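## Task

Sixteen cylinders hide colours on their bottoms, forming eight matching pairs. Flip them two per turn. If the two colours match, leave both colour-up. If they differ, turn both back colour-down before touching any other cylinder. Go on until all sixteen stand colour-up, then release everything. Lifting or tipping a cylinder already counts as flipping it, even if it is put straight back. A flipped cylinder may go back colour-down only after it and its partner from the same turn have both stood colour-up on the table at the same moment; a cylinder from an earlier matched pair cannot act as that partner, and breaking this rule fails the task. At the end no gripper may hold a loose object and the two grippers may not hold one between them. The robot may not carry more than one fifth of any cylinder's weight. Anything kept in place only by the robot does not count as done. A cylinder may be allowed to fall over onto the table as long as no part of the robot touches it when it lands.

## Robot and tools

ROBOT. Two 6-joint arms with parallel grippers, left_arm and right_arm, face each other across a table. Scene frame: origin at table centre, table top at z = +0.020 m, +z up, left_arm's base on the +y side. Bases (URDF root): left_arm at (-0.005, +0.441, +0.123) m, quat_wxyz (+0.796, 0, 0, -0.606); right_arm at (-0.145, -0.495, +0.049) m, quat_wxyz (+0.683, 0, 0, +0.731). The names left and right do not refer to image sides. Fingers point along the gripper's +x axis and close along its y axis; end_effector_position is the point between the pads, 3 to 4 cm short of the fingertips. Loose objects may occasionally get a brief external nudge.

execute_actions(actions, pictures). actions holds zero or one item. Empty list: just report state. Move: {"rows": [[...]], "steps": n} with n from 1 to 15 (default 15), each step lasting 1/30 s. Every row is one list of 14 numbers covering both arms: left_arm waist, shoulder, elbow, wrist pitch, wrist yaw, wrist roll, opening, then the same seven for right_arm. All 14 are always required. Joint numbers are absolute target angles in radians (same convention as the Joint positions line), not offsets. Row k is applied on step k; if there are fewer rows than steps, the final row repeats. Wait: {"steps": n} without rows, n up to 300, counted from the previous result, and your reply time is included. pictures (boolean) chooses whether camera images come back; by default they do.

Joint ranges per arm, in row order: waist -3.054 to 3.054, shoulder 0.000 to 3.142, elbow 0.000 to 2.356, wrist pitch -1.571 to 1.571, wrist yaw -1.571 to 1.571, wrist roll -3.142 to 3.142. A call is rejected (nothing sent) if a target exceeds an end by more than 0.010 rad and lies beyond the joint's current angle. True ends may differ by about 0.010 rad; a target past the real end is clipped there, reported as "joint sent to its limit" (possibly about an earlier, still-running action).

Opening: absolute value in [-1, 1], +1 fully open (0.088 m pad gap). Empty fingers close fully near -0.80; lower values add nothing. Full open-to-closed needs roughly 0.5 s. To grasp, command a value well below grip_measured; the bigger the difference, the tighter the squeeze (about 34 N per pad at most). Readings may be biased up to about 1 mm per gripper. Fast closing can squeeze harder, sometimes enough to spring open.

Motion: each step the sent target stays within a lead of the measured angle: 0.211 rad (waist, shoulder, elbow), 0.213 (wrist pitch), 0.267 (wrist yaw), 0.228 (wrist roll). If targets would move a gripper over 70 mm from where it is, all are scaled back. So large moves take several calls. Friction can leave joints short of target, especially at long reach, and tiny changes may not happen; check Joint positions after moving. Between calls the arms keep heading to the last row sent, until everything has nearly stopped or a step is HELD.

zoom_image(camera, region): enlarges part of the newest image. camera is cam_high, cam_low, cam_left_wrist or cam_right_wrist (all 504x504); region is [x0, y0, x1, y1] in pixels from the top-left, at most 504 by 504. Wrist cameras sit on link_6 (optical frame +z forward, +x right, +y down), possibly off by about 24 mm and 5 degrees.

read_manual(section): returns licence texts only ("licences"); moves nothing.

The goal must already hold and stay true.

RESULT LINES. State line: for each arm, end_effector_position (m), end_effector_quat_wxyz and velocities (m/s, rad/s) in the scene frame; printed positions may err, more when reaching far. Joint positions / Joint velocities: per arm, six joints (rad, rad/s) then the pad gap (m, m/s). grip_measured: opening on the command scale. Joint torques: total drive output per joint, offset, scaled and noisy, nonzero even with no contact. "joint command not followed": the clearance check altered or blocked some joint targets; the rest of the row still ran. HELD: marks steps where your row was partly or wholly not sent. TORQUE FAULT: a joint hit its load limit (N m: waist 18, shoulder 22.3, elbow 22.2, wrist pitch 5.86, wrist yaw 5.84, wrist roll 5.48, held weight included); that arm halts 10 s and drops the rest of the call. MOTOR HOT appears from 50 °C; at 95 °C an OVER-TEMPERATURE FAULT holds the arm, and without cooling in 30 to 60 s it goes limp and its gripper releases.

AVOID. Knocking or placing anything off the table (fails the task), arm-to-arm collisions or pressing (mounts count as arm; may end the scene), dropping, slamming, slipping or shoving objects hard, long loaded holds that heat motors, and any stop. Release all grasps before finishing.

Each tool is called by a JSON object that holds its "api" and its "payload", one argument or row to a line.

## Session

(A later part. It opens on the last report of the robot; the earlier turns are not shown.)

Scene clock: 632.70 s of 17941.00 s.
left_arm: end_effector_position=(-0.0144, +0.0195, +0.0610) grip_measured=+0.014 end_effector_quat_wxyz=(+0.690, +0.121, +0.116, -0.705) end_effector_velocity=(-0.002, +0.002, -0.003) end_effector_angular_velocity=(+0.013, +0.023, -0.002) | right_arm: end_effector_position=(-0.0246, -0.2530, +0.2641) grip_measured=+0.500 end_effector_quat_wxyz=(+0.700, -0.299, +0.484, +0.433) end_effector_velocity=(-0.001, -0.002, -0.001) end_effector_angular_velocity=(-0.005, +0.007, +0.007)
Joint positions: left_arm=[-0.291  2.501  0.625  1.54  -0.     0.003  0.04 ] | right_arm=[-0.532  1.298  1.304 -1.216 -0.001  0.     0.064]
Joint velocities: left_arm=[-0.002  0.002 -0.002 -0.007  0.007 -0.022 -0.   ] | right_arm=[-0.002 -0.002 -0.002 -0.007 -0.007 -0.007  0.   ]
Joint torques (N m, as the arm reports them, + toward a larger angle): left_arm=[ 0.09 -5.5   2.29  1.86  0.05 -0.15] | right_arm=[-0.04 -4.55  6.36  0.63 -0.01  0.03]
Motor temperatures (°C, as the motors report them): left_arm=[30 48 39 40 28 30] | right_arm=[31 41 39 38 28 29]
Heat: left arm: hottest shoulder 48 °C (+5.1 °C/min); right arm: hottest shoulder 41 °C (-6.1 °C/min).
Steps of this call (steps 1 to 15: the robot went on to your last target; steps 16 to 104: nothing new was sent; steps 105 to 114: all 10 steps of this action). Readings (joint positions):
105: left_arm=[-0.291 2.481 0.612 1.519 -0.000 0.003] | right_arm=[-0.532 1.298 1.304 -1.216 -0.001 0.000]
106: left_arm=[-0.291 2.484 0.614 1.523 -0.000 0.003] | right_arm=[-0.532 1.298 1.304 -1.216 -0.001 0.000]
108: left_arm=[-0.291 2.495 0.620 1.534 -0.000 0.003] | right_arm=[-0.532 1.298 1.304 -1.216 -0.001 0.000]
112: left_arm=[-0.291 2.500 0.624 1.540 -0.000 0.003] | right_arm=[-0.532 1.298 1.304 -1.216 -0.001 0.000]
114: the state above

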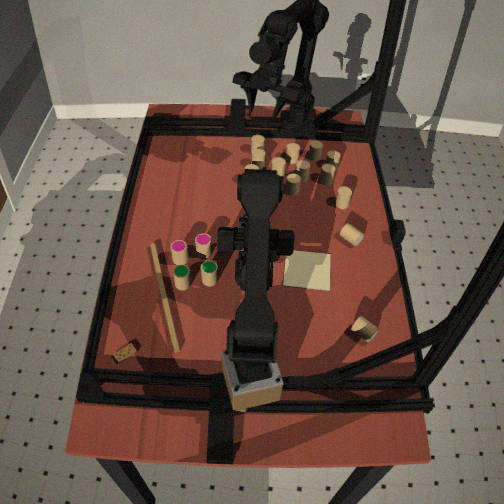

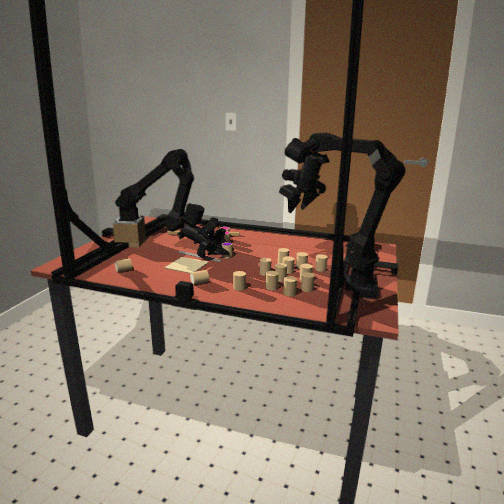

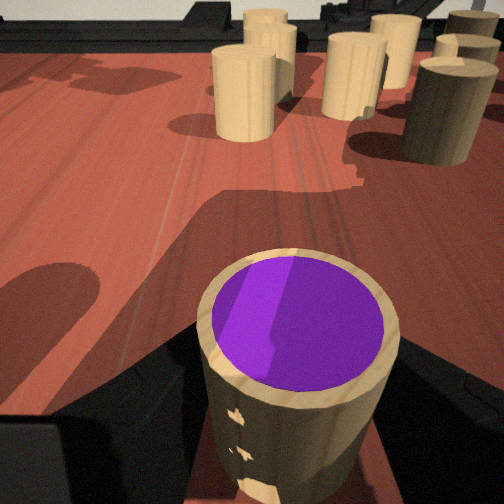

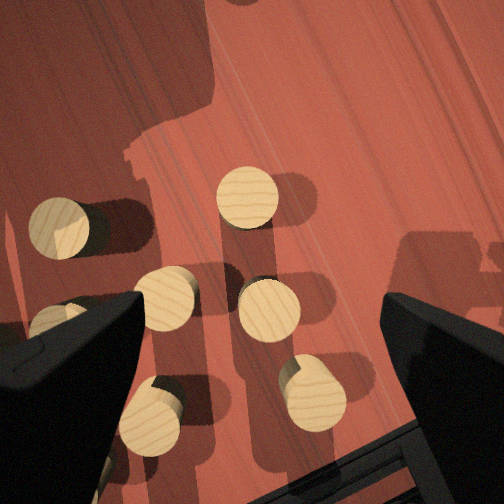

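{"api": "execute_actions", "payload": {
  "actions": [
    {"rows":[[-0.29,2.5,0.625,1.539,0,0,0.5,-0.532,1.83,1.475,-1.216,0,0,0.4]],"steps":10}
  ],
  "pictures": false
}}

{"api": "execute_actions", "payload": {
  "actions": [
    {"rows":[[-0.29,2.45,0.605,1.5,0,0,0.5,-0.532,1.83,1.475,-1.216,0,0,0.4],[-0.29,2.4,0.59,1.46,0,0,0.5,-0.532,1.83,1.475,-1.216,0,0,0.4],[-0.29,2.35,0.58,1.425,0,0,0.5,-0.532,1.83,1.475,-1.216,0,0,0.4],[-0.29,2.3,0.57,1.385,0,0,0.5,-0.532,1.83,1.475,-1.216,0,0,0.4],[-0.29,2.25,0.559,1.345,0,0,0.5,-0.532,1.84,1.45,-1.216,0,0,0.4],[-0.29,2.18,0.544,1.29,0,0,0.5,-0.532,1.851,1.425,-1.18,0,0,0.4],[-0.29,2.1,0.544,1.25,0,0,0.5,-0.532,1.862,1.4,-1.145,0,0,0.4],[-0.43,1.058,0.672,0.386,0,0,0.9,-0.532,1.873,1.375,-1.11,0,0,0.4],[-0.43,1.058,0.672,0.386,0,0,0.9,-0.532,1.884,1.35,-1.075,0,0,0.4],[-0.43,1.058,0.672,0.386,0,0,0.9,-0.532,1.895,1.325,-1.04,0,0,0.4],[-0.43,1.058,0.672,0.386,0,1.571,0.9,-0.532,1.906,1.3,-1.0,0,0,0.4],[-0.43,1.058,0.672,0.386,0,1.571,0.9,-0.532,1.917,1.275,-0.965,0,0,0.4],[-0.43,1.058,0.672,0.386,0,1.571,0.9,-0.532,1.928,1.25,-0.93,0,0,0.4],[-0.43,1.058,0.672,0.386,0,1.571,0.9,-0.532,1.938,1.225,-0.893,0,0,0.4],[-0.43,1.058,0.672,0.386,0,1.571,0.9,-0.532,1.938,1.225,-0.858,0,0,0.4]],"steps":15}
  ],
  "pictures": false
}}

{"api": "execute_actions", "payload": {
  "actions": [
    {"rows":[[-0.43,1.058,0.672,0.386,0,1.571,0.9,-0.532,1.938,1.225,-0.858,0,0,0.4],[-0.43,1.058,0.672,0.386,0,1.571,0.9,-0.532,1.938,1.225,-0.858,0,0,0.4],[-0.43,1.058,0.672,0.386,0,1.571,0.9,-0.532,1.938,1.225,-0.858,0,0,0.4],[-0.43,1.058,0.672,0.386,0,1.571,0.9,-0.532,1.938,1.225,-0.858,0,0,0.4],[-0.43,1.058,0.672,0.386,0,1.571,0.9,-0.532,1.938,1.225,-0.858,0,0,0.4],[-0.43,1.058,0.672,0.386,0,1.571,0.9,-0.532,1.938,1.225,-0.858,0,0,-0.75]],"steps":15}
  ],
  "pictures": false
}}

{"api": "execute_actions", "payload": {
  "actions": [
    {"rows":[[-0.43,1.058,0.672,0.386,0,1.571,0.9,-0.532,1.917,1.275,-0.93,0,0,-0.75],[-0.43,1.058,0.672,0.386,0,1.571,0.9,-0.532,1.895,1.325,-1.0,0,0,-0.75],[-0.43,1.058,0.672,0.386,0,1.571,0.9,-0.532,1.873,1.375,-1.075,0,0,-0.75],[-0.43,1.058,0.672,0.386,0,1.571,0.9,-0.532,1.851,1.425,-1.145,0,0,-0.75],[-0.43,1.058,0.672,0.386,0,1.571,0.9,-0.532,1.83,1.475,-1.216,0,0,-0.75],[-0.43,1.058,0.672,0.386,0,1.571,0.9,-0.532,1.83,1.475,-1.216,0,0,-0.75],[-0.43,1.058,0.672,0.386,0,1.571,0.9,-0.532,1.379,1.5,-1.216,0,0,-0.75],[-0.43,1.058,0.672,0.386,0,1.571,0.9,-0.532,1.379,1.5,-1.216,0,0,-0.75],[-0.43,1.058,0.672,0.386,0,1.571,0.9,-0.532,1.379,1.5,-1.216,0,0,-0.75],[-0.43,1.058,0.672,0.386,0,1.571,0.9,-0.216,1.379,1.5,-0.8,0,0,-0.75]],"steps":14}
  ],
  "pictures": false
}}

{"api": "execute_actions", "payload": {
  "actions": [
    {"rows":[[-0.43,1.058,0.672,0.386,0,1.571,0.9,-0.216,1.379,1.172,0.207,0,0,-0.75]],"steps":15}
  ],
  "pictures": false
}}

{"api": "execute_actions", "payload": {
  "actions": [
    {"rows":[[-0.43,1.058,0.672,0.386,0,1.571,0.9,-0.216,1.379,1.172,0.207,0,0,-0.75]],"steps":7}
  ]
}}

Scene clock: 648.87 s of 17941.00 s.
left_arm: end_effector_position=(-0.0141, +0.0193, +0.0600) grip_measured=+0.466 end_effector_quat_wxyz=(+0.690, +0.121, +0.117, -0.704) end_effector_velocity=(-0.004, +0.001, +0.000) end_effector_angular_velocity=(-0.002, +0.009, -0.012) | right_arm: end_effector_position=(+0.0052, -0.1934, +0.1680) grip_measured=+0.402 end_effector_quat_wxyz=(+0.609, -0.367, +0.594, +0.377) end_effector_velocity=(-0.008, -0.019, -0.334) end_effector_angular_velocity=(-0.975, +0.479, +0.005)
Joint positions: left_arm=[-0.29   2.503  0.627  1.539 -0.001  0.003  0.062] | right_arm=[-0.532  1.802  1.469 -1.212 -0.001  0.     0.059]
Joint velocities: left_arm=[-0.007  0.002 -0.002  0.007  0.007 -0.007  0.178] | right_arm=[-0.002  0.94  -0.139 -0.007  0.007 -0.007 -0.001]
Joint torques (N m, as the arm reports them, + toward a larger angle): left_arm=[ 0.01 -7.24  1.64  2.03  0.04 -0.14] | right_arm=[ -0.09 -12.8    7.64  -0.12  -0.02   0.  ]
Motor temperatures (°C, as the motors report them): left_arm=[30 47 37 41 28 30] | right_arm=[31 40 39 37 28 29]
Heat: left arm: hottest shoulder 47 °C (+5.0 °C/min); right arm: hottest shoulder 40 °C (-7.0 °C/min).
Steps of this call (steps 1 to 15: the robot went on to your last target; steps 16 to 475: nothing new was sent; steps 476 to 485: all 10 steps of this action). Readings (joint positions):
476: left_arm=[-0.290 2.503 0.627 1.541 -0.000 0.003] | right_arm=[-0.532 1.329 1.330 -1.238 -0.001 0.000]
477: left_arm=[-0.290 2.503 0.627 1.541 -0.000 0.003] | right_arm=[-0.532 1.375 1.376 -1.233 -0.001 0.000]
479: left_arm=[-0.290 2.503 0.627 1.541 -0.000 0.003] | right_arm=[-0.532 1.488 1.452 -1.200 -0.001 0.000]
483: left_arm=[-0.290 2.503 0.627 1.539 -0.001 0.003] | right_arm=[-0.532 1.716 1.474 -1.212 -0.001 0.000]
485: the state above

Scene clock: 649.37 s of 17941.00 s.
left_arm: end_effector_position=(-0.0776, -0.0015, +0.2252) grip_measured=+0.885 end_effector_quat_wxyz=(+0.614, +0.213, -0.037, -0.759) end_effector_velocity=(-0.013, +0.098, +0.443) end_effector_angular_velocity=(-0.337, -2.026, -0.642) | right_arm: end_effector_position=(+0.0054, -0.1930, +0.0844) grip_measured=+0.400 end_effector_quat_wxyz=(+0.598, -0.373, +0.605, +0.370) end_effector_velocity=(-0.009, -0.018, -0.267) end_effector_angular_velocity=(-0.034, +0.025, +0.019)
Joint positions: left_arm=[-0.432  1.806  0.666  0.859 -0.001  0.337  0.082] | right_arm=[-0.532  1.911  1.268 -0.939 -0.001  0.     0.059]
Joint velocities: left_arm=[-0.071 -1.951  0.1   -2.044 -0.022  2.132  0.008] | right_arm=[-0.002  0.359 -0.657  0.974 -0.007 -0.022  0.   ]
Joint torques (N m, as the arm reports them, + toward a larger angle): left_arm=[ 0.68 -7.09  5.64  1.75  0.06  0.12] | right_arm=[-0.07 -8.22  6.12  0.4  -0.01 -0.01]
Motor temperatures (°C, as the motors report them): left_arm=[30 47 37 41 28 30] | right_arm=[31 40 39 37 28 29]
Heat: left arm: hottest shoulder 47 °C (+5.0 °C/min); right arm: hottest shoulder 40 °C (-6.1 °C/min).
Steps of this call (steps 1 to 15: all 15 steps of this action). Readings (joint positions):
1: left_arm=[-0.290 2.497 0.624 1.531 -0.001 0.003] | right_arm=[-0.532 1.826 1.465 -1.213 -0.001 0.000]
2: left_arm=[-0.290 2.479 0.616 1.506 -0.001 0.003] | right_arm=[-0.532 1.837 1.463 -1.216 -0.001 0.000]
4: left_arm=[-0.290 2.414 0.591 1.448 -0.001 0.003] | right_arm=[-0.532 1.840 1.463 -1.216 -0.001 0.000]
8: left_arm=[-0.299 2.208 0.570 1.290 -0.006 0.003] | right_arm=[-0.532 1.840 1.435 -1.164 -0.001 0.000]
15: the state above

Scene clock: 649.87 s of 17941.00 s.
left_arm: end_effector_position=(-0.0633, +0.0869, +0.4262) grip_measured=+0.900 end_effector_quat_wxyz=(+0.505, +0.406, -0.489, -0.584) end_effector_velocity=(+0.002, +0.011, -0.024) end_effector_angular_velocity=(-0.198, -2.083, +0.044) | right_arm: end_effector_position=(+0.0066, -0.1910, +0.0671) grip_measured=+0.001 end_effector_quat_wxyz=(+0.602, -0.371, +0.601, +0.372) end_effector_velocity=(-0.001, -0.002, +0.000) end_effector_angular_velocity=(-0.003, +0.010, -0.010)
Joint positions: left_arm=[-0.432  1.058  0.68   0.396 -0.001  1.378  0.083] | right_arm=[-0.532  1.936  1.228 -0.86   0.     0.     0.039]
Joint velocities: left_arm=[-0.002 -0.061 -0.002 -0.198 -0.007  2.088 -0.   ] | right_arm=[-0.002 -0.002 -0.002 -0.007 -0.007  0.007 -0.   ]
Joint torques (N m, as the arm reports them, + toward a larger angle): left_arm=[ 0.16 -2.57  6.88  1.57  0.07  0.09] | right_arm=[-0.11 -8.61  5.35  0.21 -0.04  0.01]
Motor temperatures (°C, as the motors report them): left_arm=[30 47 37 41 28 30] | right_arm=[31 40 39 37 28 29]
Heat: left arm: hottest shoulder 47 °C (+5.0 °C/min); right arm: hottest shoulder 40 °C (-6.0 °C/min).
Steps of this call (steps 1 to 15: all 15 steps of this action). Readings (joint positions):
1: left_arm=[-0.432 1.742 0.668 0.794 -0.001 0.406] | right_arm=[-0.532 1.922 1.250 -0.912 -0.001 0.000]
2: left_arm=[-0.432 1.678 0.668 0.728 -0.001 0.476] | right_arm=[-0.532 1.930 1.239 -0.896 -0.001 0.000]
4: left_arm=[-0.432 1.552 0.669 0.597 -0.001 0.614] | right_arm=[-0.532 1.936 1.229 -0.877 -0.001 0.000]
8: left_arm=[-0.432 1.306 0.669 0.426 -0.001 0.893] | right_arm=[-0.532 1.937 1.228 -0.862 -0.000 0.000]
15: the state above

Scene clock: 650.33 s of 17941.00 s.
left_arm: end_effector_position=(-0.0632, +0.0866, +0.4213) grip_measured=+0.900 end_effector_quat_wxyz=(+0.460, +0.456, -0.537, -0.540) end_effector_velocity=(-0.001, +0.002, -0.003) end_effector_angular_velocity=(+0.006, -0.008, +0.000) | right_arm: end_effector_position=(-0.0287, -0.1410, +0.2564) grip_measured=+0.001 end_effector_quat_wxyz=(+0.692, -0.308, +0.421, +0.499) end_effector_velocity=(-0.376, +0.243, +0.457) end_effector_angular_velocity=(+1.991, -0.599, +1.157)
Joint positions: left_arm=[-0.432  1.06   0.676  0.386 -0.001  1.565  0.083] | right_arm=[-0.384  1.584  1.48  -0.993  0.006 -0.     0.039]
Joint velocities: left_arm=[-0.007 -0.007 -0.007 -0.007 -0.007  0.007 -0.   ] | right_arm=[ 1.14  -0.974  0.012  1.092 -0.051  0.007 -0.001]
Joint torques (N m, as the arm reports them, + toward a larger angle): left_arm=[ 0.16 -3.39  7.45  2.08  0.07  0.08] | right_arm=[-0.25 -9.16  7.94  0.79 -0.08  0.01]
Motor temperatures (°C, as the motors report them): left_arm=[30 47 38 41 28 30] | right_arm=[31 40 39 37 28 29]
Heat: left arm: hottest shoulder 47 °C (+5.1 °C/min); right arm: hottest shoulder 40 °C (-6.2 °C/min).
Steps of this call (steps 1 to 14: all 14 steps of this action). Readings (joint positions):
1: left_arm=[-0.432 1.057 0.679 0.389 -0.001 1.439] | right_arm=[-0.532 1.937 1.234 -0.872 0.000 0.000]
2: left_arm=[-0.432 1.058 0.678 0.386 -0.001 1.482] | right_arm=[-0.532 1.937 1.251 -0.912 0.000 0.000]
4: left_arm=[-0.432 1.060 0.676 0.385 -0.001 1.528] | right_arm=[-0.532 1.926 1.310 -1.022 0.000 0.000]
8: left_arm=[-0.432 1.060 0.676 0.386 -0.001 1.558] | right_arm=[-0.532 1.821 1.435 -1.156 0.000 0.000]
14: the state above

Scene clock: 650.83 s of 17941.00 s.
left_arm: end_effector_position=(-0.0632, +0.0866, +0.4213) grip_measured=+0.900 end_effector_quat_wxyz=(+0.460, +0.457, -0.538, -0.540) end_effector_velocity=(-0.001, +0.001, -0.005) end_effector_angular_velocity=(+0.023, +0.004, -0.000) | right_arm: end_effector_position=(-0.0819, -0.0631, +0.3701) grip_measured=+0.001 end_effector_quat_wxyz=(+0.752, -0.072, +0.084, +0.650) end_effector_velocity=(+0.014, +0.093, +0.416) end_effector_angular_velocity=(+1.934, -0.292, +0.006)
Joint positions: left_arm=[-0.432  1.06   0.676  0.386 -0.001  1.566  0.083] | right_arm=[-0.215  1.387  1.172 -0.007 -0.002  0.     0.039]
Joint velocities: left_arm=[-0.007 -0.002 -0.002 -0.022 -0.007 -0.007 -0.   ] | right_arm=[-0.002 -0.002 -0.002  1.956 -0.007 -0.007 -0.   ]
Joint torques (N m, as the arm reports them, + toward a larger angle): left_arm=[ 0.17 -3.46  7.47  2.05  0.09  0.1 ] | right_arm=[-0.1  -7.59  7.85  1.69  0.06 -0.02]
Motor temperatures (°C, as the motors report them): left_arm=[30 47 38 41 28 30] | right_arm=[32 40 39 37 28 29]
Heat: left arm: hottest shoulder 47 °C (+5.1 °C/min); right arm: hottest shoulder 40 °C (-6.1 °C/min).
Steps of this call (steps 1 to 15: all 15 steps of this action). Readings (joint positions):
1: left_arm=[-0.432 1.060 0.676 0.386 -0.001 1.565] | right_arm=[-0.342 1.535 1.445 -0.914 0.007 -0.000]
2: left_arm=[-0.432 1.060 0.676 0.386 -0.001 1.565] | right_arm=[-0.294 1.482 1.390 -0.846 0.003 -0.000]
4: left_arm=[-0.432 1.060 0.676 0.386 -0.001 1.566] | right_arm=[-0.229 1.400 1.285 -0.728 -0.007 0.000]
8: left_arm=[-0.432 1.060 0.676 0.386 -0.001 1.566] | right_arm=[-0.215 1.385 1.188 -0.470 -0.003 0.000]
15: the state above

Scene clock: 651.07 s of 17941.00 s.
left_arm: end_effector_position=(-0.0632, +0.0866, +0.4213) grip_measured=+0.900 end_effector_quat_wxyz=(+0.460, +0.457, -0.538, -0.539) end_effector_velocity=(+0.002, +0.000, -0.002) end_effector_angular_velocity=(+0.008, +0.006, +0.020) | right_arm: end_effector_position=(-0.0813, -0.0592, +0.4153) grip_measured=+0.000 end_effector_quat_wxyz=(+0.756, -0.006, +0.007, +0.654) end_effector_velocity=(+0.002, -0.002, +0.020) end_effector_angular_velocity=(+0.083, -0.020, -0.010)
Joint positions: left_arm=[-0.432  1.06   0.676  0.386 -0.001  1.566  0.083] | right_arm=[-0.215  1.382  1.172  0.191 -0.002  0.     0.039]
Joint velocities: left_arm=[-0.002 -0.002 -0.002 -0.007 -0.022 -0.007 -0.   ] | right_arm=[-0.002 -0.007 -0.002  0.081  0.007 -0.007 -0.   ]
Joint torques (N m, as the arm reports them, + toward a larger angle): left_arm=[ 0.15 -3.48  7.42  2.04  0.08  0.1 ] | right_arm=[-0.07 -6.8   7.86  1.68  0.04 -0.01]
Motor temperatures (°C, as the motors report them): left_arm=[30 47 38 41 28 30] | right_arm=[32 40 39 37 28 29]
Heat: left arm: hottest shoulder 47 °C (+5.1 °C/min); right arm: hottest shoulder 40 °C (-6.1 °C/min).
Steps of this call (steps 1 to 7: all 7 steps of this action). Readings (joint positions):
1: left_arm=[-0.432 1.060 0.676 0.386 -0.001 1.566] | right_arm=[-0.215 1.387 1.172 0.057 -0.002 0.000]
2: left_arm=[-0.432 1.060 0.676 0.386 -0.001 1.566] | right_arm=[-0.215 1.387 1.172 0.108 -0.002 0.000]
4: left_arm=[-0.432 1.060 0.676 0.386 -0.001 1.566] | right_arm=[-0.215 1.384 1.172 0.166 -0.002 0.000]
7: the state above

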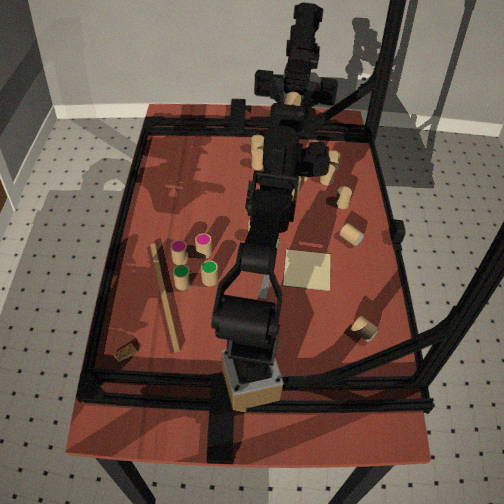

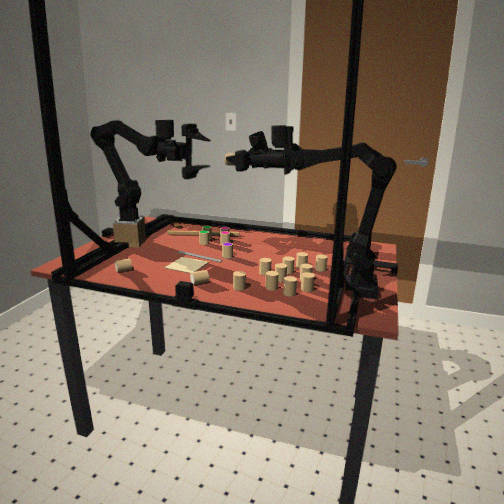

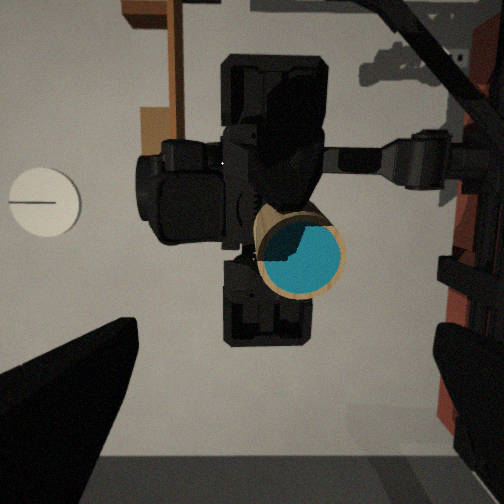

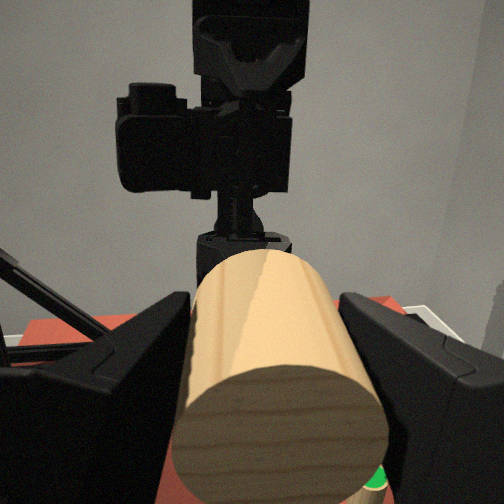

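{"api": "execute_actions", "payload": {
  "actions": [
    {"rows":[[-0.43,1.2,0.77,0.44,0,1.571,0.9,-0.216,1.379,1.194,0.185,0,0,-0.75],[-0.43,1.2,0.77,0.44,0,1.571,0.9,-0.216,1.379,1.194,0.185,0,0,-0.75],[-0.43,1.33,0.86,0.48,0,1.571,0.9,-0.216,1.379,1.194,0.185,0,0,-0.75],[-0.43,1.33,0.86,0.48,0,1.571,0.9,-0.216,1.379,1.194,0.185,0,0,-0.75],[-0.43,1.43,0.93,0.51,0,1.571,0.9,-0.216,1.379,1.194,0.185,0,0,-0.75],[-0.43,1.43,0.93,0.51,0,1.571,0.9,-0.216,1.379,1.194,0.185,0,0,-0.75],[-0.43,1.524,0.997,0.537,0,1.571,0.9,-0.216,1.379,1.194,0.185,0,0,-0.75]],"steps":14}
  ],
  "pictures": false
}}

{"api": "execute_actions", "payload": {
  "actions": [
    {"rows":[[-0.43,1.524,0.997,0.537,0,1.571,-0.7,-0.216,1.379,1.194,0.185,0,0,-0.75]],"steps":12}
  ],
  "pictures": false
}}

{"api": "execute_actions", "payload": {
  "actions": [
    {"rows":[[-0.43,1.524,0.997,0.537,0,1.571,-0.7,-0.216,1.379,1.194,0.185,0,0,0.9]],"steps":11}
  ],
  "pictures": false
}}

{"api": "execute_actions", "payload": {
  "actions": [
    {"rows":[[-0.43,1.43,0.93,0.51,0,1.571,-0.7,-0.216,1.379,1.194,0.185,0,0,0.9],[-0.43,1.33,0.86,0.48,0,1.571,-0.7,-0.216,1.379,1.194,0.185,0,0,0.9],[-0.43,1.2,0.77,0.44,0,1.571,-0.7,-0.216,1.379,1.194,0.185,0,0,0.9],[-0.43,1.058,0.672,0.386,0,1.571,-0.7,-0.216,1.379,1.194,0.185,0,0,0.9]],"steps":8}
  ],
  "pictures": false
}}

{"api": "execute_actions", "payload": {
  "actions": [
    {"rows":[[-0.52,1.058,0.8,-0.87,0,1.571,-0.7,-0.216,0.6,0.7,0.0,0,0,0.9]],"steps":14}
  ],
  "pictures": false
}}

{"api": "execute_actions", "payload": {
  "actions": [
    {"rows":[[-0.52,1.624,0.924,-0.871,0,1.571,-0.7,-0.216,0.6,0.7,0.0,0,0,0.9]],"steps":12}
  ],
  "pictures": false
}}

{"api": "execute_actions", "payload": {
  "actions": [
    {"rows":[[-0.52,1.65,0.907,-0.85,0,1.571,-0.7,-0.216,0.6,0.7,0.0,0,0,0.9],[-0.52,1.676,0.889,-0.81,0,1.571,-0.7,-0.216,0.6,0.7,0.0,0,0,0.9],[-0.52,1.702,0.872,-0.766,0,1.571,-0.7,-0.216,0.6,0.7,0.0,0,0,0.9],[-0.52,1.728,0.855,-0.725,0,1.571,-0.7,-0.216,0.6,0.7,0.0,0,0,0.9],[-0.52,1.754,0.838,-0.683,0,1.571,-0.7,-0.216,0.6,0.7,0.0,0,0,0.9],[-0.52,1.78,0.82,-0.64,0,1.571,-0.7,-0.216,0.6,0.7,0.0,0,0,0.9],[-0.52,1.806,0.803,-0.6,0,1.571,-0.7,-0.216,0.6,0.7,0.0,0,0,0.9],[-0.52,1.83,0.787,-0.555,0,1.571,-0.7,-0.216,0.6,0.7,0.0,0,0,0.9],[-0.52,1.85,0.774,-0.515,0,1.571,-0.7,-0.216,0.6,0.7,0.0,0,0,0.9],[-0.52,1.865,0.764,-0.485,0,1.571,-0.7,-0.216,0.6,0.7,0.0,0,0,0.9],[-0.52,1.876,0.757,-0.465,0,1.571,-0.7,-0.216,0.6,0.7,0.0,0,0,0.9],[-0.52,1.885,0.751,-0.453,0,1.571,-0.7,-0.216,0.6,0.7,0.0,0,0,0.9]],"steps":15}
  ],
  "pictures": false
}}

{"api": "execute_actions", "payload": {
  "actions": [
    {"rows":[[-0.52,1.88,0.751,-0.453,0,1.571,0.5,-0.216,0.6,0.7,0.0,0,0,0.9]],"steps":11}
  ],
  "pictures": false
}}

{"api": "execute_actions", "payload": {
  "actions": [
    {"rows":[[-0.52,1.83,0.787,-0.53,0,1.571,0.5,-0.216,0.6,0.7,0.0,0,0,0.9],[-0.52,1.78,0.82,-0.61,0,1.571,0.5,-0.216,0.6,0.7,0.0,0,0,0.9],[-0.52,1.728,0.855,-0.7,0,1.571,0.5,-0.216,0.6,0.7,0.0,0,0,0.9],[-0.52,1.676,0.889,-0.785,0,1.571,0.5,-0.216,0.6,0.7,0.0,0,0,0.9],[-0.52,1.624,0.924,-0.871,0,1.571,0.5,-0.216,0.6,0.7,0.0,0,0,0.9],[-0.52,1.624,0.924,-0.871,0,1.571,0.5,-0.216,0.6,0.7,0.0,0,0,0.9],[-0.52,1.624,0.924,-0.871,0,1.571,0.5,-0.216,0.6,0.7,0.0,0,0,0.9],[-0.29,1.75,1.3,-1.139,0,1.571,0.5,-0.216,0.6,0.7,0.0,0,0,0.9]],"steps":13}
  ],
  "pictures": false
}}

{"api": "execute_actions", "payload": {
  "actions": [
    {"rows":[[-0.29,2.282,1.85,-1.139,0,1.571,0.5,-0.216,0.6,0.7,0.0,0,0,0.9]],"steps":15}
  ]
}}

Scene clock: 668.70 s of 17941.00 s.
left_arm: end_effector_position=(-0.0804, -0.0191, +0.4120) grip_measured=+0.900 end_effector_quat_wxyz=(+0.455, +0.461, -0.534, -0.543) end_effector_velocity=(-0.001, -0.008, +0.044) end_effector_angular_velocity=(-0.129, +0.014, +0.005) | right_arm: end_effector_position=(-0.0811, -0.0593, +0.4177) grip_measured=+0.002 end_effector_quat_wxyz=(+0.757, -0.005, +0.007, +0.654) end_effector_velocity=(+0.002, -0.001, +0.004) end_effector_angular_velocity=(+0.011, -0.009, -0.010)
Joint positions: left_arm=[-0.432  1.521  0.977  0.53  -0.001  1.567  0.083] | right_arm=[-0.215  1.382  1.18   0.185 -0.002  0.     0.039]
Joint velocities: left_arm=[-0.002  0.012  0.076  0.066 -0.007  0.007 -0.   ] | right_arm=[-0.002 -0.002  0.002  0.007  0.007 -0.007 -0.   ]
Joint torques (N m, as the arm reports them, + toward a larger angle): left_arm=[ 0.15 -6.09  9.45  2.37  0.08  0.05] | right_arm=[-0.11 -6.83  9.25  1.44  0.03  0.03]
Motor temperatures (°C, as the motors report them): left_arm=[30 44 39 42 28 30] | right_arm=[31 41 40 40 28 29]
Heat: left arm: hottest shoulder 44 °C (-2.0 °C/min); right arm: hottest shoulder 41 °C (-2.0 °C/min).
Steps of this call (steps 1 to 30: the robot went on to your last target; steps 31 to 515: nothing new was sent; steps 516 to 529: all 14 steps of this action). Readings (joint positions):
516: left_arm=[-0.432 1.079 0.686 0.392 -0.001 1.567] | right_arm=[-0.215 1.382 1.172 0.201 -0.002 0.000]
517: left_arm=[-0.432 1.111 0.709 0.413 -0.001 1.567] | right_arm=[-0.215 1.382 1.174 0.196 -0.002 0.000]
519: left_arm=[-0.432 1.216 0.786 0.452 -0.001 1.567] | right_arm=[-0.215 1.382 1.176 0.189 -0.002 0.000]
523: left_arm=[-0.432 1.428 0.932 0.511 -0.001 1.567] | right_arm=[-0.215 1.382 1.180 0.186 -0.002 0.000]
529: the state above

Scene clock: 669.10 s of 17941.00 s.
left_arm: end_effector_position=(-0.0806, -0.0203, +0.4174) grip_measured=+0.030 end_effector_quat_wxyz=(+0.459, +0.458, -0.537, -0.540) end_effector_velocity=(+0.000, +0.001, -0.004) end_effector_angular_velocity=(+0.011, -0.009, +0.005) | right_arm: end_effector_position=(-0.0811, -0.0593, +0.4195) grip_measured=+0.002 end_effector_quat_wxyz=(+0.757, -0.004, +0.005, +0.654) end_effector_velocity=(-0.000, -0.001, +0.001) end_effector_angular_velocity=(+0.004, -0.023, +0.005)
Joint positions: left_arm=[-0.432  1.523  0.989  0.532 -0.001  1.567  0.04 ] | right_arm=[-0.215  1.382  1.184  0.184 -0.002  0.     0.039]
Joint velocities: left_arm=[-0.002 -0.002 -0.007 -0.007 -0.007  0.007 -0.   ] | right_arm=[-0.002 -0.002 -0.002  0.007 -0.007 -0.022  0.   ]
Joint torques (N m, as the arm reports them, + toward a larger angle): left_arm=[ 0.15 -5.94  8.8   2.32  0.06  0.04] | right_arm=[-0.11 -6.81  8.83  1.48  0.01  0.01]
Motor temperatures (°C, as the motors report them): left_arm=[30 44 40 42 28 30] | right_arm=[31 41 40 40 28 29]
Heat: left arm: hottest shoulder 44 °C (-2.0 °C/min); right arm: hottest shoulder 41 °C (-2.0 °C/min).
Steps of this call (steps 1 to 12: all 12 steps of this action). Readings (joint positions):
1: left_arm=[-0.432 1.521 0.980 0.532 -0.001 1.567] | right_arm=[-0.215 1.382 1.180 0.185 -0.002 0.000]
2: left_arm=[-0.432 1.521 0.984 0.534 -0.001 1.567] | right_arm=[-0.215 1.382 1.180 0.185 -0.002 0.000]
4: left_arm=[-0.432 1.521 0.988 0.536 -0.001 1.567] | right_arm=[-0.215 1.382 1.180 0.185 -0.002 0.000]
8: left_arm=[-0.432 1.522 0.989 0.533 -0.001 1.567] | right_arm=[-0.215 1.382 1.182 0.185 -0.002 0.000]
12: the state above

Scene clock: 669.47 s of 17941.00 s.
left_arm: end_effector_position=(-0.0806, -0.0203, +0.4176) grip_measured=+0.030 end_effector_quat_wxyz=(+0.459, +0.457, -0.538, -0.540) end_effector_velocity=(+0.002, -0.000, +0.001) end_effector_angular_velocity=(+0.004, +0.007, +0.020) | right_arm: end_effector_position=(-0.0812, -0.0594, +0.4197) grip_measured=+0.541 end_effector_quat_wxyz=(+0.756, -0.004, +0.005, +0.654) end_effector_velocity=(-0.002, -0.000, -0.002) end_effector_angular_velocity=(-0.010, -0.020, +0.020)
Joint positions: left_arm=[-0.432  1.523  0.989  0.534 -0.001  1.567  0.04 ] | right_arm=[-0.215  1.382  1.184  0.184 -0.002  0.     0.066]
Joint velocities: left_arm=[-0.002 -0.002  0.002 -0.007 -0.022 -0.007 -0.   ] | right_arm=[-0.002 -0.002 -0.002 -0.007 -0.022 -0.022  0.175]
Joint torques (N m, as the arm reports them, + toward a larger angle): left_arm=[ 0.13 -6.02  8.74  2.29  0.07  0.05] | right_arm=[-0.2  -6.87  8.83  1.48  0.05  0.03]
Motor temperatures (°C, as the motors report them): left_arm=[30 44 40 42 28 30] | right_arm=[31 41 40 40 28 29]
Heat: left arm: hottest shoulder 44 °C (-2.0 °C/min); right arm: hottest shoulder 41 °C (-2.0 °C/min).
Steps of this call (steps 1 to 11: all 11 steps of this action). Readings (joint positions):
1: left_arm=[-0.432 1.523 0.989 0.532 -0.001 1.567] | right_arm=[-0.215 1.382 1.184 0.184 -0.002 0.000]
2: left_arm=[-0.432 1.523 0.989 0.532 -0.001 1.567] | right_arm=[-0.215 1.382 1.184 0.184 -0.002 0.000]
4: left_arm=[-0.432 1.523 0.989 0.532 -0.001 1.567] | right_arm=[-0.215 1.382 1.184 0.184 -0.002 0.000]
8: left_arm=[-0.432 1.523 0.989 0.534 -0.001 1.567] | right_arm=[-0.215 1.382 1.184 0.184 -0.002 0.000]
11: the state above

Scene clock: 669.73 s of 17941.00 s.
left_arm: end_effector_position=(-0.0656, +0.0719, +0.4049) grip_measured=+0.029 end_effector_quat_wxyz=(+0.446, +0.470, -0.526, -0.550) end_effector_velocity=(+0.032, +0.208, +0.191) end_effector_angular_velocity=(-0.645, +0.098, -0.010) | right_arm: end_effector_position=(-0.0812, -0.0593, +0.4195) grip_measured=+0.899 end_effector_quat_wxyz=(+0.756, -0.004, +0.005, +0.654) end_effector_velocity=(-0.002, -0.000, -0.002) end_effector_angular_velocity=(-0.008, -0.006, +0.010)
Joint positions: left_arm=[-0.432  1.135  0.693  0.393 -0.001  1.567  0.04 ] | right_arm=[-0.215  1.382  1.184  0.184 -0.002  0.     0.083]
Joint velocities: left_arm=[-0.002 -1.053 -0.379 -0.022  0.007  0.007 -0.   ] | right_arm=[ 0.002 -0.002 -0.002 -0.007 -0.007 -0.007 -0.   ]
Joint torques (N m, as the arm reports them, + toward a larger angle): left_arm=[ 0.11 -3.65  9.01  2.44  0.07  0.05] | right_arm=[-0.09 -6.76  8.83  1.5   0.03  0.03]
Motor temperatures (°C, as the motors report them): left_arm=[30 44 40 42 28 30] | right_arm=[31 41 40 40 28 29]
Heat: left arm: hottest shoulder 44 °C (-2.0 °C/min); right arm: hottest shoulder 41 °C (-2.0 °C/min).
Steps of this call (steps 1 to 8: all 8 steps of this action). Readings (joint positions):
1: left_arm=[-0.432 1.510 0.980 0.531 -0.001 1.567] | right_arm=[-0.215 1.382 1.184 0.184 -0.002 0.000]
2: left_arm=[-0.432 1.477 0.953 0.514 -0.001 1.567] | right_arm=[-0.215 1.382 1.184 0.184 -0.002 0.000]
4: left_arm=[-0.432 1.360 0.844 0.464 -0.001 1.567] | right_arm=[-0.215 1.382 1.184 0.184 -0.002 0.000]
8: the state above

Scene clock: 670.20 s of 17941.00 s.
left_arm: end_effector_position=(-0.0784, +0.1508, +0.2986) grip_measured=+0.029 end_effector_quat_wxyz=(+0.192, +0.614, -0.351, -0.681) end_effector_velocity=(+0.077, +0.304, -0.321) end_effector_angular_velocity=(+1.986, -0.502, +0.008) | right_arm: end_effector_position=(-0.1075, -0.2365, +0.4094) grip_measured=+0.900 end_effector_quat_wxyz=(+0.755, +0.032, -0.037, +0.653) end_effector_velocity=(-0.031, -0.208, +0.245) end_effector_angular_velocity=(+0.900, -0.142, +0.004)
Joint positions: left_arm=[-0.517  1.06   0.797 -0.514 -0.002  1.567  0.04 ] | right_arm=[-0.215  0.623  0.711  0.01  -0.002  0.     0.083]
Joint velocities: left_arm=[-0.002 -0.002 -0.007 -2.044 -0.007 -0.007 -0.   ] | right_arm=[-0.002 -0.769  0.12   0.022 -0.007 -0.007 -0.   ]
Joint torques (N m, as the arm reports them, + toward a larger angle): left_arm=[-0.26 -3.25  7.95  1.61  0.12  0.06] | right_arm=[-0.1   2.58  5.4   0.72  0.06  0.02]
Motor temperatures (°C, as the motors report them): left_arm=[30 44 40 42 28 30] | right_arm=[31 41 40 40 28 29]
Heat: left arm: hottest shoulder 44 °C (-3.0 °C/min); right arm: hottest shoulder 41 °C (-2.0 °C/min).
Steps of this call (steps 1 to 14: all 14 steps of this action). Readings (joint positions):
1: left_arm=[-0.441 1.106 0.708 0.338 -0.007 1.567] | right_arm=[-0.215 1.354 1.159 0.161 -0.002 0.000]
2: left_arm=[-0.465 1.089 0.736 0.270 -0.007 1.567] | right_arm=[-0.215 1.303 1.107 0.099 -0.002 0.000]
4: left_arm=[-0.502 1.069 0.779 0.151 -0.001 1.567] | right_arm=[-0.215 1.176 0.972 0.041 -0.002 0.000]
8: left_arm=[-0.517 1.056 0.797 -0.115 -0.002 1.567] | right_arm=[-0.215 0.925 0.755 -0.001 -0.002 0.000]
14: the state above

Scene clock: 670.60 s of 17941.00 s.
left_arm: end_effector_position=(-0.0683, +0.1914, +0.1585) grip_measured=+0.029 end_effector_quat_wxyz=(-0.088, +0.703, -0.084, -0.701) end_effector_velocity=(-0.001, +0.004, -0.013) end_effector_angular_velocity=(+0.061, -0.008, +0.020) | right_arm: end_effector_position=(-0.1083, -0.2419, +0.4110) grip_measured=+0.900 end_effector_quat_wxyz=(+0.755, +0.035, -0.041, +0.653) end_effector_velocity=(-0.000, +0.001, -0.006) end_effector_angular_velocity=(-0.030, -0.018, +0.002)
Joint positions: left_arm=[-0.518  1.62   0.912 -0.868 -0.002  1.567  0.04 ] | right_arm=[-0.215  0.599  0.707 -0.    -0.002  0.     0.083]
Joint velocities: left_arm=[-0.002  0.061  0.007 -0.007  0.007 -0.022  0.   ] | right_arm=[-0.002  0.002 -0.002 -0.022 -0.007 -0.022  0.   ]
Joint torques (N m, as the arm reports them, + toward a larger angle): left_arm=[-0.19 -5.56  7.36  0.47  0.14  0.11] | right_arm=[-0.07 -0.83  6.63  1.43  0.04  0.01]
Motor temperatures (°C, as the motors report them): left_arm=[30 44 40 42 28 30] | right_arm=[31 41 40 40 28 29]
Heat: left arm: hottest shoulder 44 °C (-3.0 °C/min); right arm: hottest shoulder 41 °C (-2.0 °C/min).
Steps of this call (steps 1 to 12: all 12 steps of this action). Readings (joint positions):
1: left_arm=[-0.517 1.093 0.818 -0.598 -0.002 1.568] | right_arm=[-0.215 0.605 0.714 0.010 -0.002 0.000]
2: left_arm=[-0.518 1.147 0.852 -0.658 -0.002 1.567] | right_arm=[-0.215 0.597 0.714 0.009 -0.002 0.000]
4: left_arm=[-0.518 1.277 0.903 -0.761 -0.002 1.567] | right_arm=[-0.215 0.596 0.712 0.001 -0.002 0.000]
8: left_arm=[-0.518 1.525 0.913 -0.847 -0.002 1.567] | right_arm=[-0.215 0.599 0.707 -0.000 -0.002 0.000]
12: the state above

Scene clock: 671.10 s of 17941.00 s.
left_arm: end_effector_position=(-0.0677, +0.1941, +0.0682) grip_measured=+0.028 end_effector_quat_wxyz=(-0.096, +0.704, -0.076, -0.700) end_effector_velocity=(+0.003, +0.000, -0.002) end_effector_angular_velocity=(-0.036, -0.013, -0.010) | right_arm: end_effector_position=(-0.1083, -0.2419, +0.4110) grip_measured=+0.900 end_effector_quat_wxyz=(+0.755, +0.035, -0.041, +0.653) end_effector_velocity=(+0.002, -0.000, -0.002) end_effector_angular_velocity=(-0.008, -0.005, -0.011)
Joint positions: left_arm=[-0.518  1.87   0.76  -0.489 -0.002  1.567  0.04 ] | right_arm=[-0.215  0.599  0.707 -0.    -0.002  0.     0.083]
Joint velocities: left_arm=[-0.002 -0.017 -0.037  0.051 -0.022  0.007 -0.   ] | right_arm=[-0.002 -0.002 -0.002 -0.007  0.007 -0.007 -0.   ]
Joint torques (N m, as the arm reports them, + toward a larger angle): left_arm=[-0.19 -4.04  3.51  1.92  0.14  0.1 ] | right_arm=[-0.12 -0.79  6.68  1.4   0.04  0.02]
Motor temperatures (°C, as the motors report them): left_arm=[30 44 40 42 28 30] | right_arm=[31 41 40 40 28 29]
Heat: left arm: hottest shoulder 44 °C (-3.0 °C/min); right arm: hottest shoulder 41 °C (-2.0 °C/min).
Steps of this call (steps 1 to 15: all 15 steps of this action). Readings (joint positions):
1: left_arm=[-0.518 1.623 0.912 -0.866 -0.002 1.567] | right_arm=[-0.215 0.599 0.707 -0.000 -0.002 0.000]
2: left_arm=[-0.518 1.629 0.911 -0.853 -0.002 1.567] | right_arm=[-0.215 0.599 0.707 -0.000 -0.002 0.000]
4: left_arm=[-0.518 1.661 0.897 -0.791 -0.002 1.567] | right_arm=[-0.215 0.599 0.707 -0.000 -0.002 0.000]
8: left_arm=[-0.518 1.767 0.831 -0.646 -0.002 1.567] | right_arm=[-0.215 0.599 0.707 -0.000 -0.002 0.000]
15: the state above

Scene clock: 671.47 s of 17941.00 s.
left_arm: end_effector_position=(-0.0688, +0.1894, +0.0661) grip_measured=+0.548 end_effector_quat_wxyz=(-0.087, +0.703, -0.086, -0.701) end_effector_velocity=(+0.004, +0.005, +0.000) end_effector_angular_velocity=(+0.016, -0.027, +0.005) | right_arm: end_effector_position=(-0.1083, -0.2419, +0.4110) grip_measured=+0.900 end_effector_quat_wxyz=(+0.755, +0.035, -0.041, +0.653) end_effector_velocity=(+0.001, -0.001, -0.003) end_effector_angular_velocity=(-0.004, +0.022, +0.002)
Joint positions: left_arm=[-0.518  1.874  0.754 -0.454 -0.002  1.568  0.066] | right_arm=[-0.215  0.599  0.707 -0.    -0.002  0.     0.083]
Joint velocities: left_arm=[-0.002 -0.002 -0.002 -0.022 -0.022 -0.007  0.049] | right_arm=[-0.007 -0.007 -0.007 -0.007 -0.007  0.022 -0.   ]
Joint torques (N m, as the arm reports them, + toward a larger angle): left_arm=[-0.19 -4.97  3.8   0.44  0.14  0.07] | right_arm=[-0.1  -0.88  6.67  1.42  0.05  0.  ]
Motor temperatures (°C, as the motors report them): left_arm=[30 44 40 42 28 30] | right_arm=[31 41 40 40 28 29]
Heat: left arm: hottest shoulder 44 °C (-3.0 °C/min); right arm: hottest shoulder 41 °C (-2.0 °C/min).
Steps of this call (steps 1 to 11: all 11 steps of this action). Readings (joint positions):
1: left_arm=[-0.518 1.868 0.759 -0.485 -0.002 1.568] | right_arm=[-0.215 0.599 0.707 -0.000 -0.002 0.000]
2: left_arm=[-0.518 1.868 0.758 -0.481 -0.002 1.568] | right_arm=[-0.215 0.599 0.707 -0.000 -0.002 0.000]
4: left_arm=[-0.518 1.867 0.758 -0.478 -0.002 1.568] | right_arm=[-0.215 0.599 0.707 -0.000 -0.002 0.000]
8: left_arm=[-0.518 1.874 0.755 -0.451 -0.002 1.568] | right_arm=[-0.215 0.599 0.707 -0.000 -0.002 0.000]
11: the state above

Scene clock: 671.90 s of 17941.00 s.
left_arm: end_effector_position=(-0.0129, +0.1395, +0.2008) grip_measured=+0.500 end_effector_quat_wxyz=(-0.019, +0.708, +0.003, -0.706) end_effector_velocity=(+0.097, -0.211, +0.237) end_effector_angular_velocity=(-0.608, +0.008, +0.327) | right_arm: end_effector_position=(-0.1083, -0.2419, +0.4110) grip_measured=+0.900 end_effector_quat_wxyz=(+0.755, +0.035, -0.041, +0.653) end_effector_velocity=(-0.000, +0.001, -0.003) end_effector_angular_velocity=(-0.013, -0.006, +0.004)
Joint positions: left_arm=[-0.295  1.742  1.228 -1.088 -0.002  1.568  0.063] | right_arm=[-0.215  0.599  0.707 -0.    -0.002  0.     0.083]
Joint velocities: left_arm=[ 0.335  0.032  1.028 -0.388 -0.007  0.007 -0.   ] | right_arm=[-0.002  0.002 -0.002 -0.007 -0.007 -0.007  0.   ]
Joint torques (N m, as the arm reports them, + toward a larger angle): left_arm=[-1.71 -5.76  5.49 -0.35  0.13  0.05] | right_arm=[-0.06 -0.82  6.66  1.4   0.06  0.01]
Motor temperatures (°C, as the motors report them): left_arm=[30 44 40 42 28 30] | right_arm=[31 41 40 40 28 29]
Heat: left arm: hottest shoulder 44 °C (-3.0 °C/min); right arm: hottest shoulder 41 °C (-2.0 °C/min).
Steps of this call (steps 1 to 13: all 13 steps of this action). Readings (joint positions):
1: left_arm=[-0.518 1.870 0.760 -0.470 -0.002 1.568] | right_arm=[-0.215 0.599 0.707 -0.000 -0.002 0.000]
2: left_arm=[-0.518 1.857 0.771 -0.514 -0.002 1.568] | right_arm=[-0.215 0.599 0.707 -0.000 -0.002 0.000]
4: left_arm=[-0.518 1.796 0.810 -0.639 -0.001 1.568] | right_arm=[-0.215 0.599 0.707 -0.000 -0.002 0.000]
8: left_arm=[-0.496 1.668 0.943 -0.861 0.012 1.568] | right_arm=[-0.215 0.599 0.707 -0.000 -0.002 0.000]
13: the state above

Scene clock: 672.40 s of 17941.00 s.
left_arm: end_effector_position=(-0.0135, +0.0055, +0.1569) grip_measured=+0.500 end_effector_quat_wxyz=(-0.012, +0.707, -0.000, -0.707) end_effector_velocity=(-0.001, -0.033, +0.033) end_effector_angular_velocity=(-0.115, -0.005, +0.005) | right_arm: end_effector_position=(-0.1083, -0.2419, +0.4110) grip_measured=+0.900 end_effector_quat_wxyz=(+0.755, +0.035, -0.041, +0.653) end_effector_velocity=(-0.001, -0.000, -0.002) end_effector_angular_velocity=(-0.008, -0.007, +0.004)
Joint positions: left_arm=[-0.288  2.28   1.832 -1.139 -0.001  1.569  0.063] | right_arm=[-0.215  0.599  0.707 -0.    -0.002  0.     0.083]
Joint velocities: left_arm=[-0.002  0.002  0.139 -0.022 -0.007 -0.007 -0.   ] | right_arm=[-0.002 -0.002 -0.002 -0.007 -0.007 -0.007 -0.   ]
Joint torques (N m, as the arm reports them, + toward a larger angle): left_arm=[-0.13 -9.44  7.3   0.37  0.13  0.06] | right_arm=[-0.06 -0.82  6.65  1.4   0.05  0.02]
Motor temperatures (°C, as the motors report them): left_arm=[30 44 40 42 28 30] | right_arm=[31 41 40 40 28 29]
Heat: left arm: hottest shoulder 44 °C (-3.0 °C/min); right arm: hottest shoulder 41 °C (-2.0 °C/min).
Steps of this call (steps 1 to 15: all 15 steps of this action). Readings (joint positions):
1: left_arm=[-0.288 1.771 1.282 -1.124 -0.001 1.569] | right_arm=[-0.215 0.599 0.707 -0.000 -0.002 0.000]
2: left_arm=[-0.287 1.814 1.350 -1.137 -0.001 1.569] | right_arm=[-0.215 0.599 0.707 -0.000 -0.002 0.000]
4: left_arm=[-0.288 1.933 1.488 -1.122 -0.001 1.569] | right_arm=[-0.215 0.599 0.707 -0.000 -0.002 0.000]
8: left_arm=[-0.288 2.175 1.736 -1.130 -0.001 1.569] | right_arm=[-0.215 0.599 0.707 -0.000 -0.002 0.000]
15: the state above

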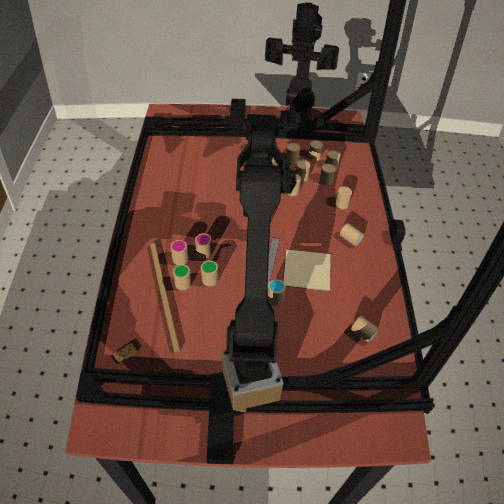

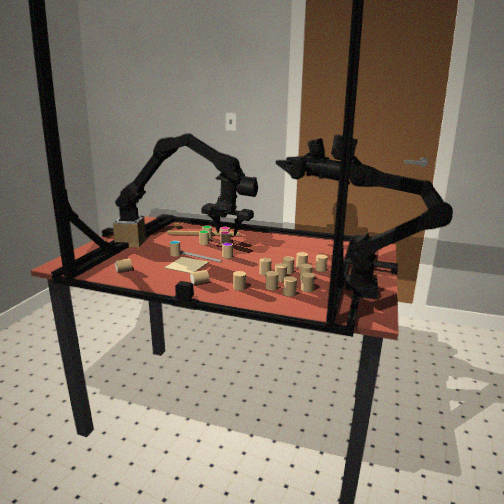

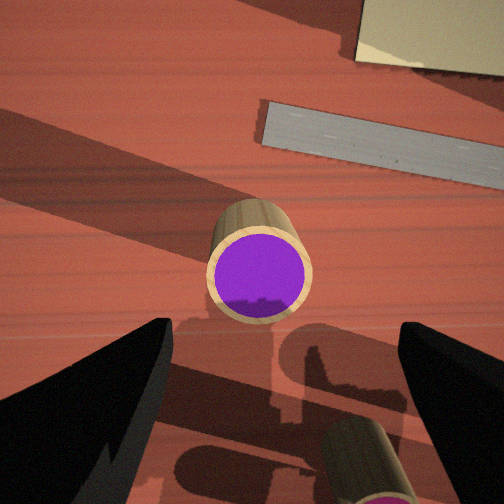

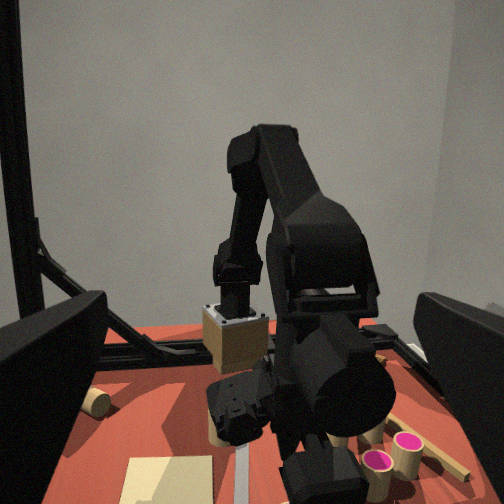

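{"api": "zoom_image", "payload": {
  "camera": "cam_high",
  "region": [240,240,340,320]
}}

{"api": "zoom_image", "payload": {
  "camera": "cam_low",
  "region": [150,225,240,280]
}}

Region (240, 240, 340, 320) of cam_high's 504x504 image, scaled by 5.040, with more detail than that image has; it fills the top 403 rows of this view, and the rest is white.

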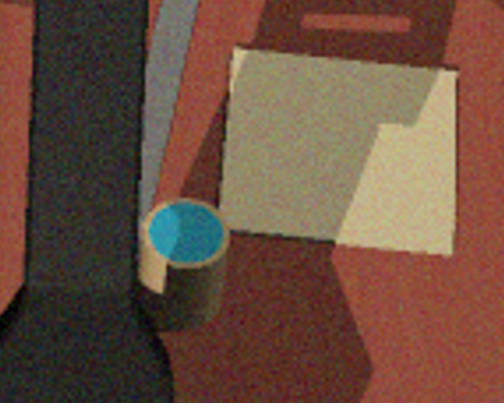

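Region (150, 225, 240, 280) of cam_low's 504x504 image, scaled by 5.600, with more detail than that image has.

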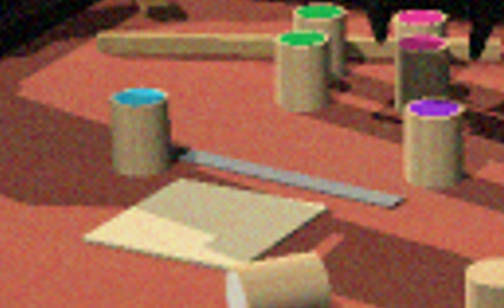

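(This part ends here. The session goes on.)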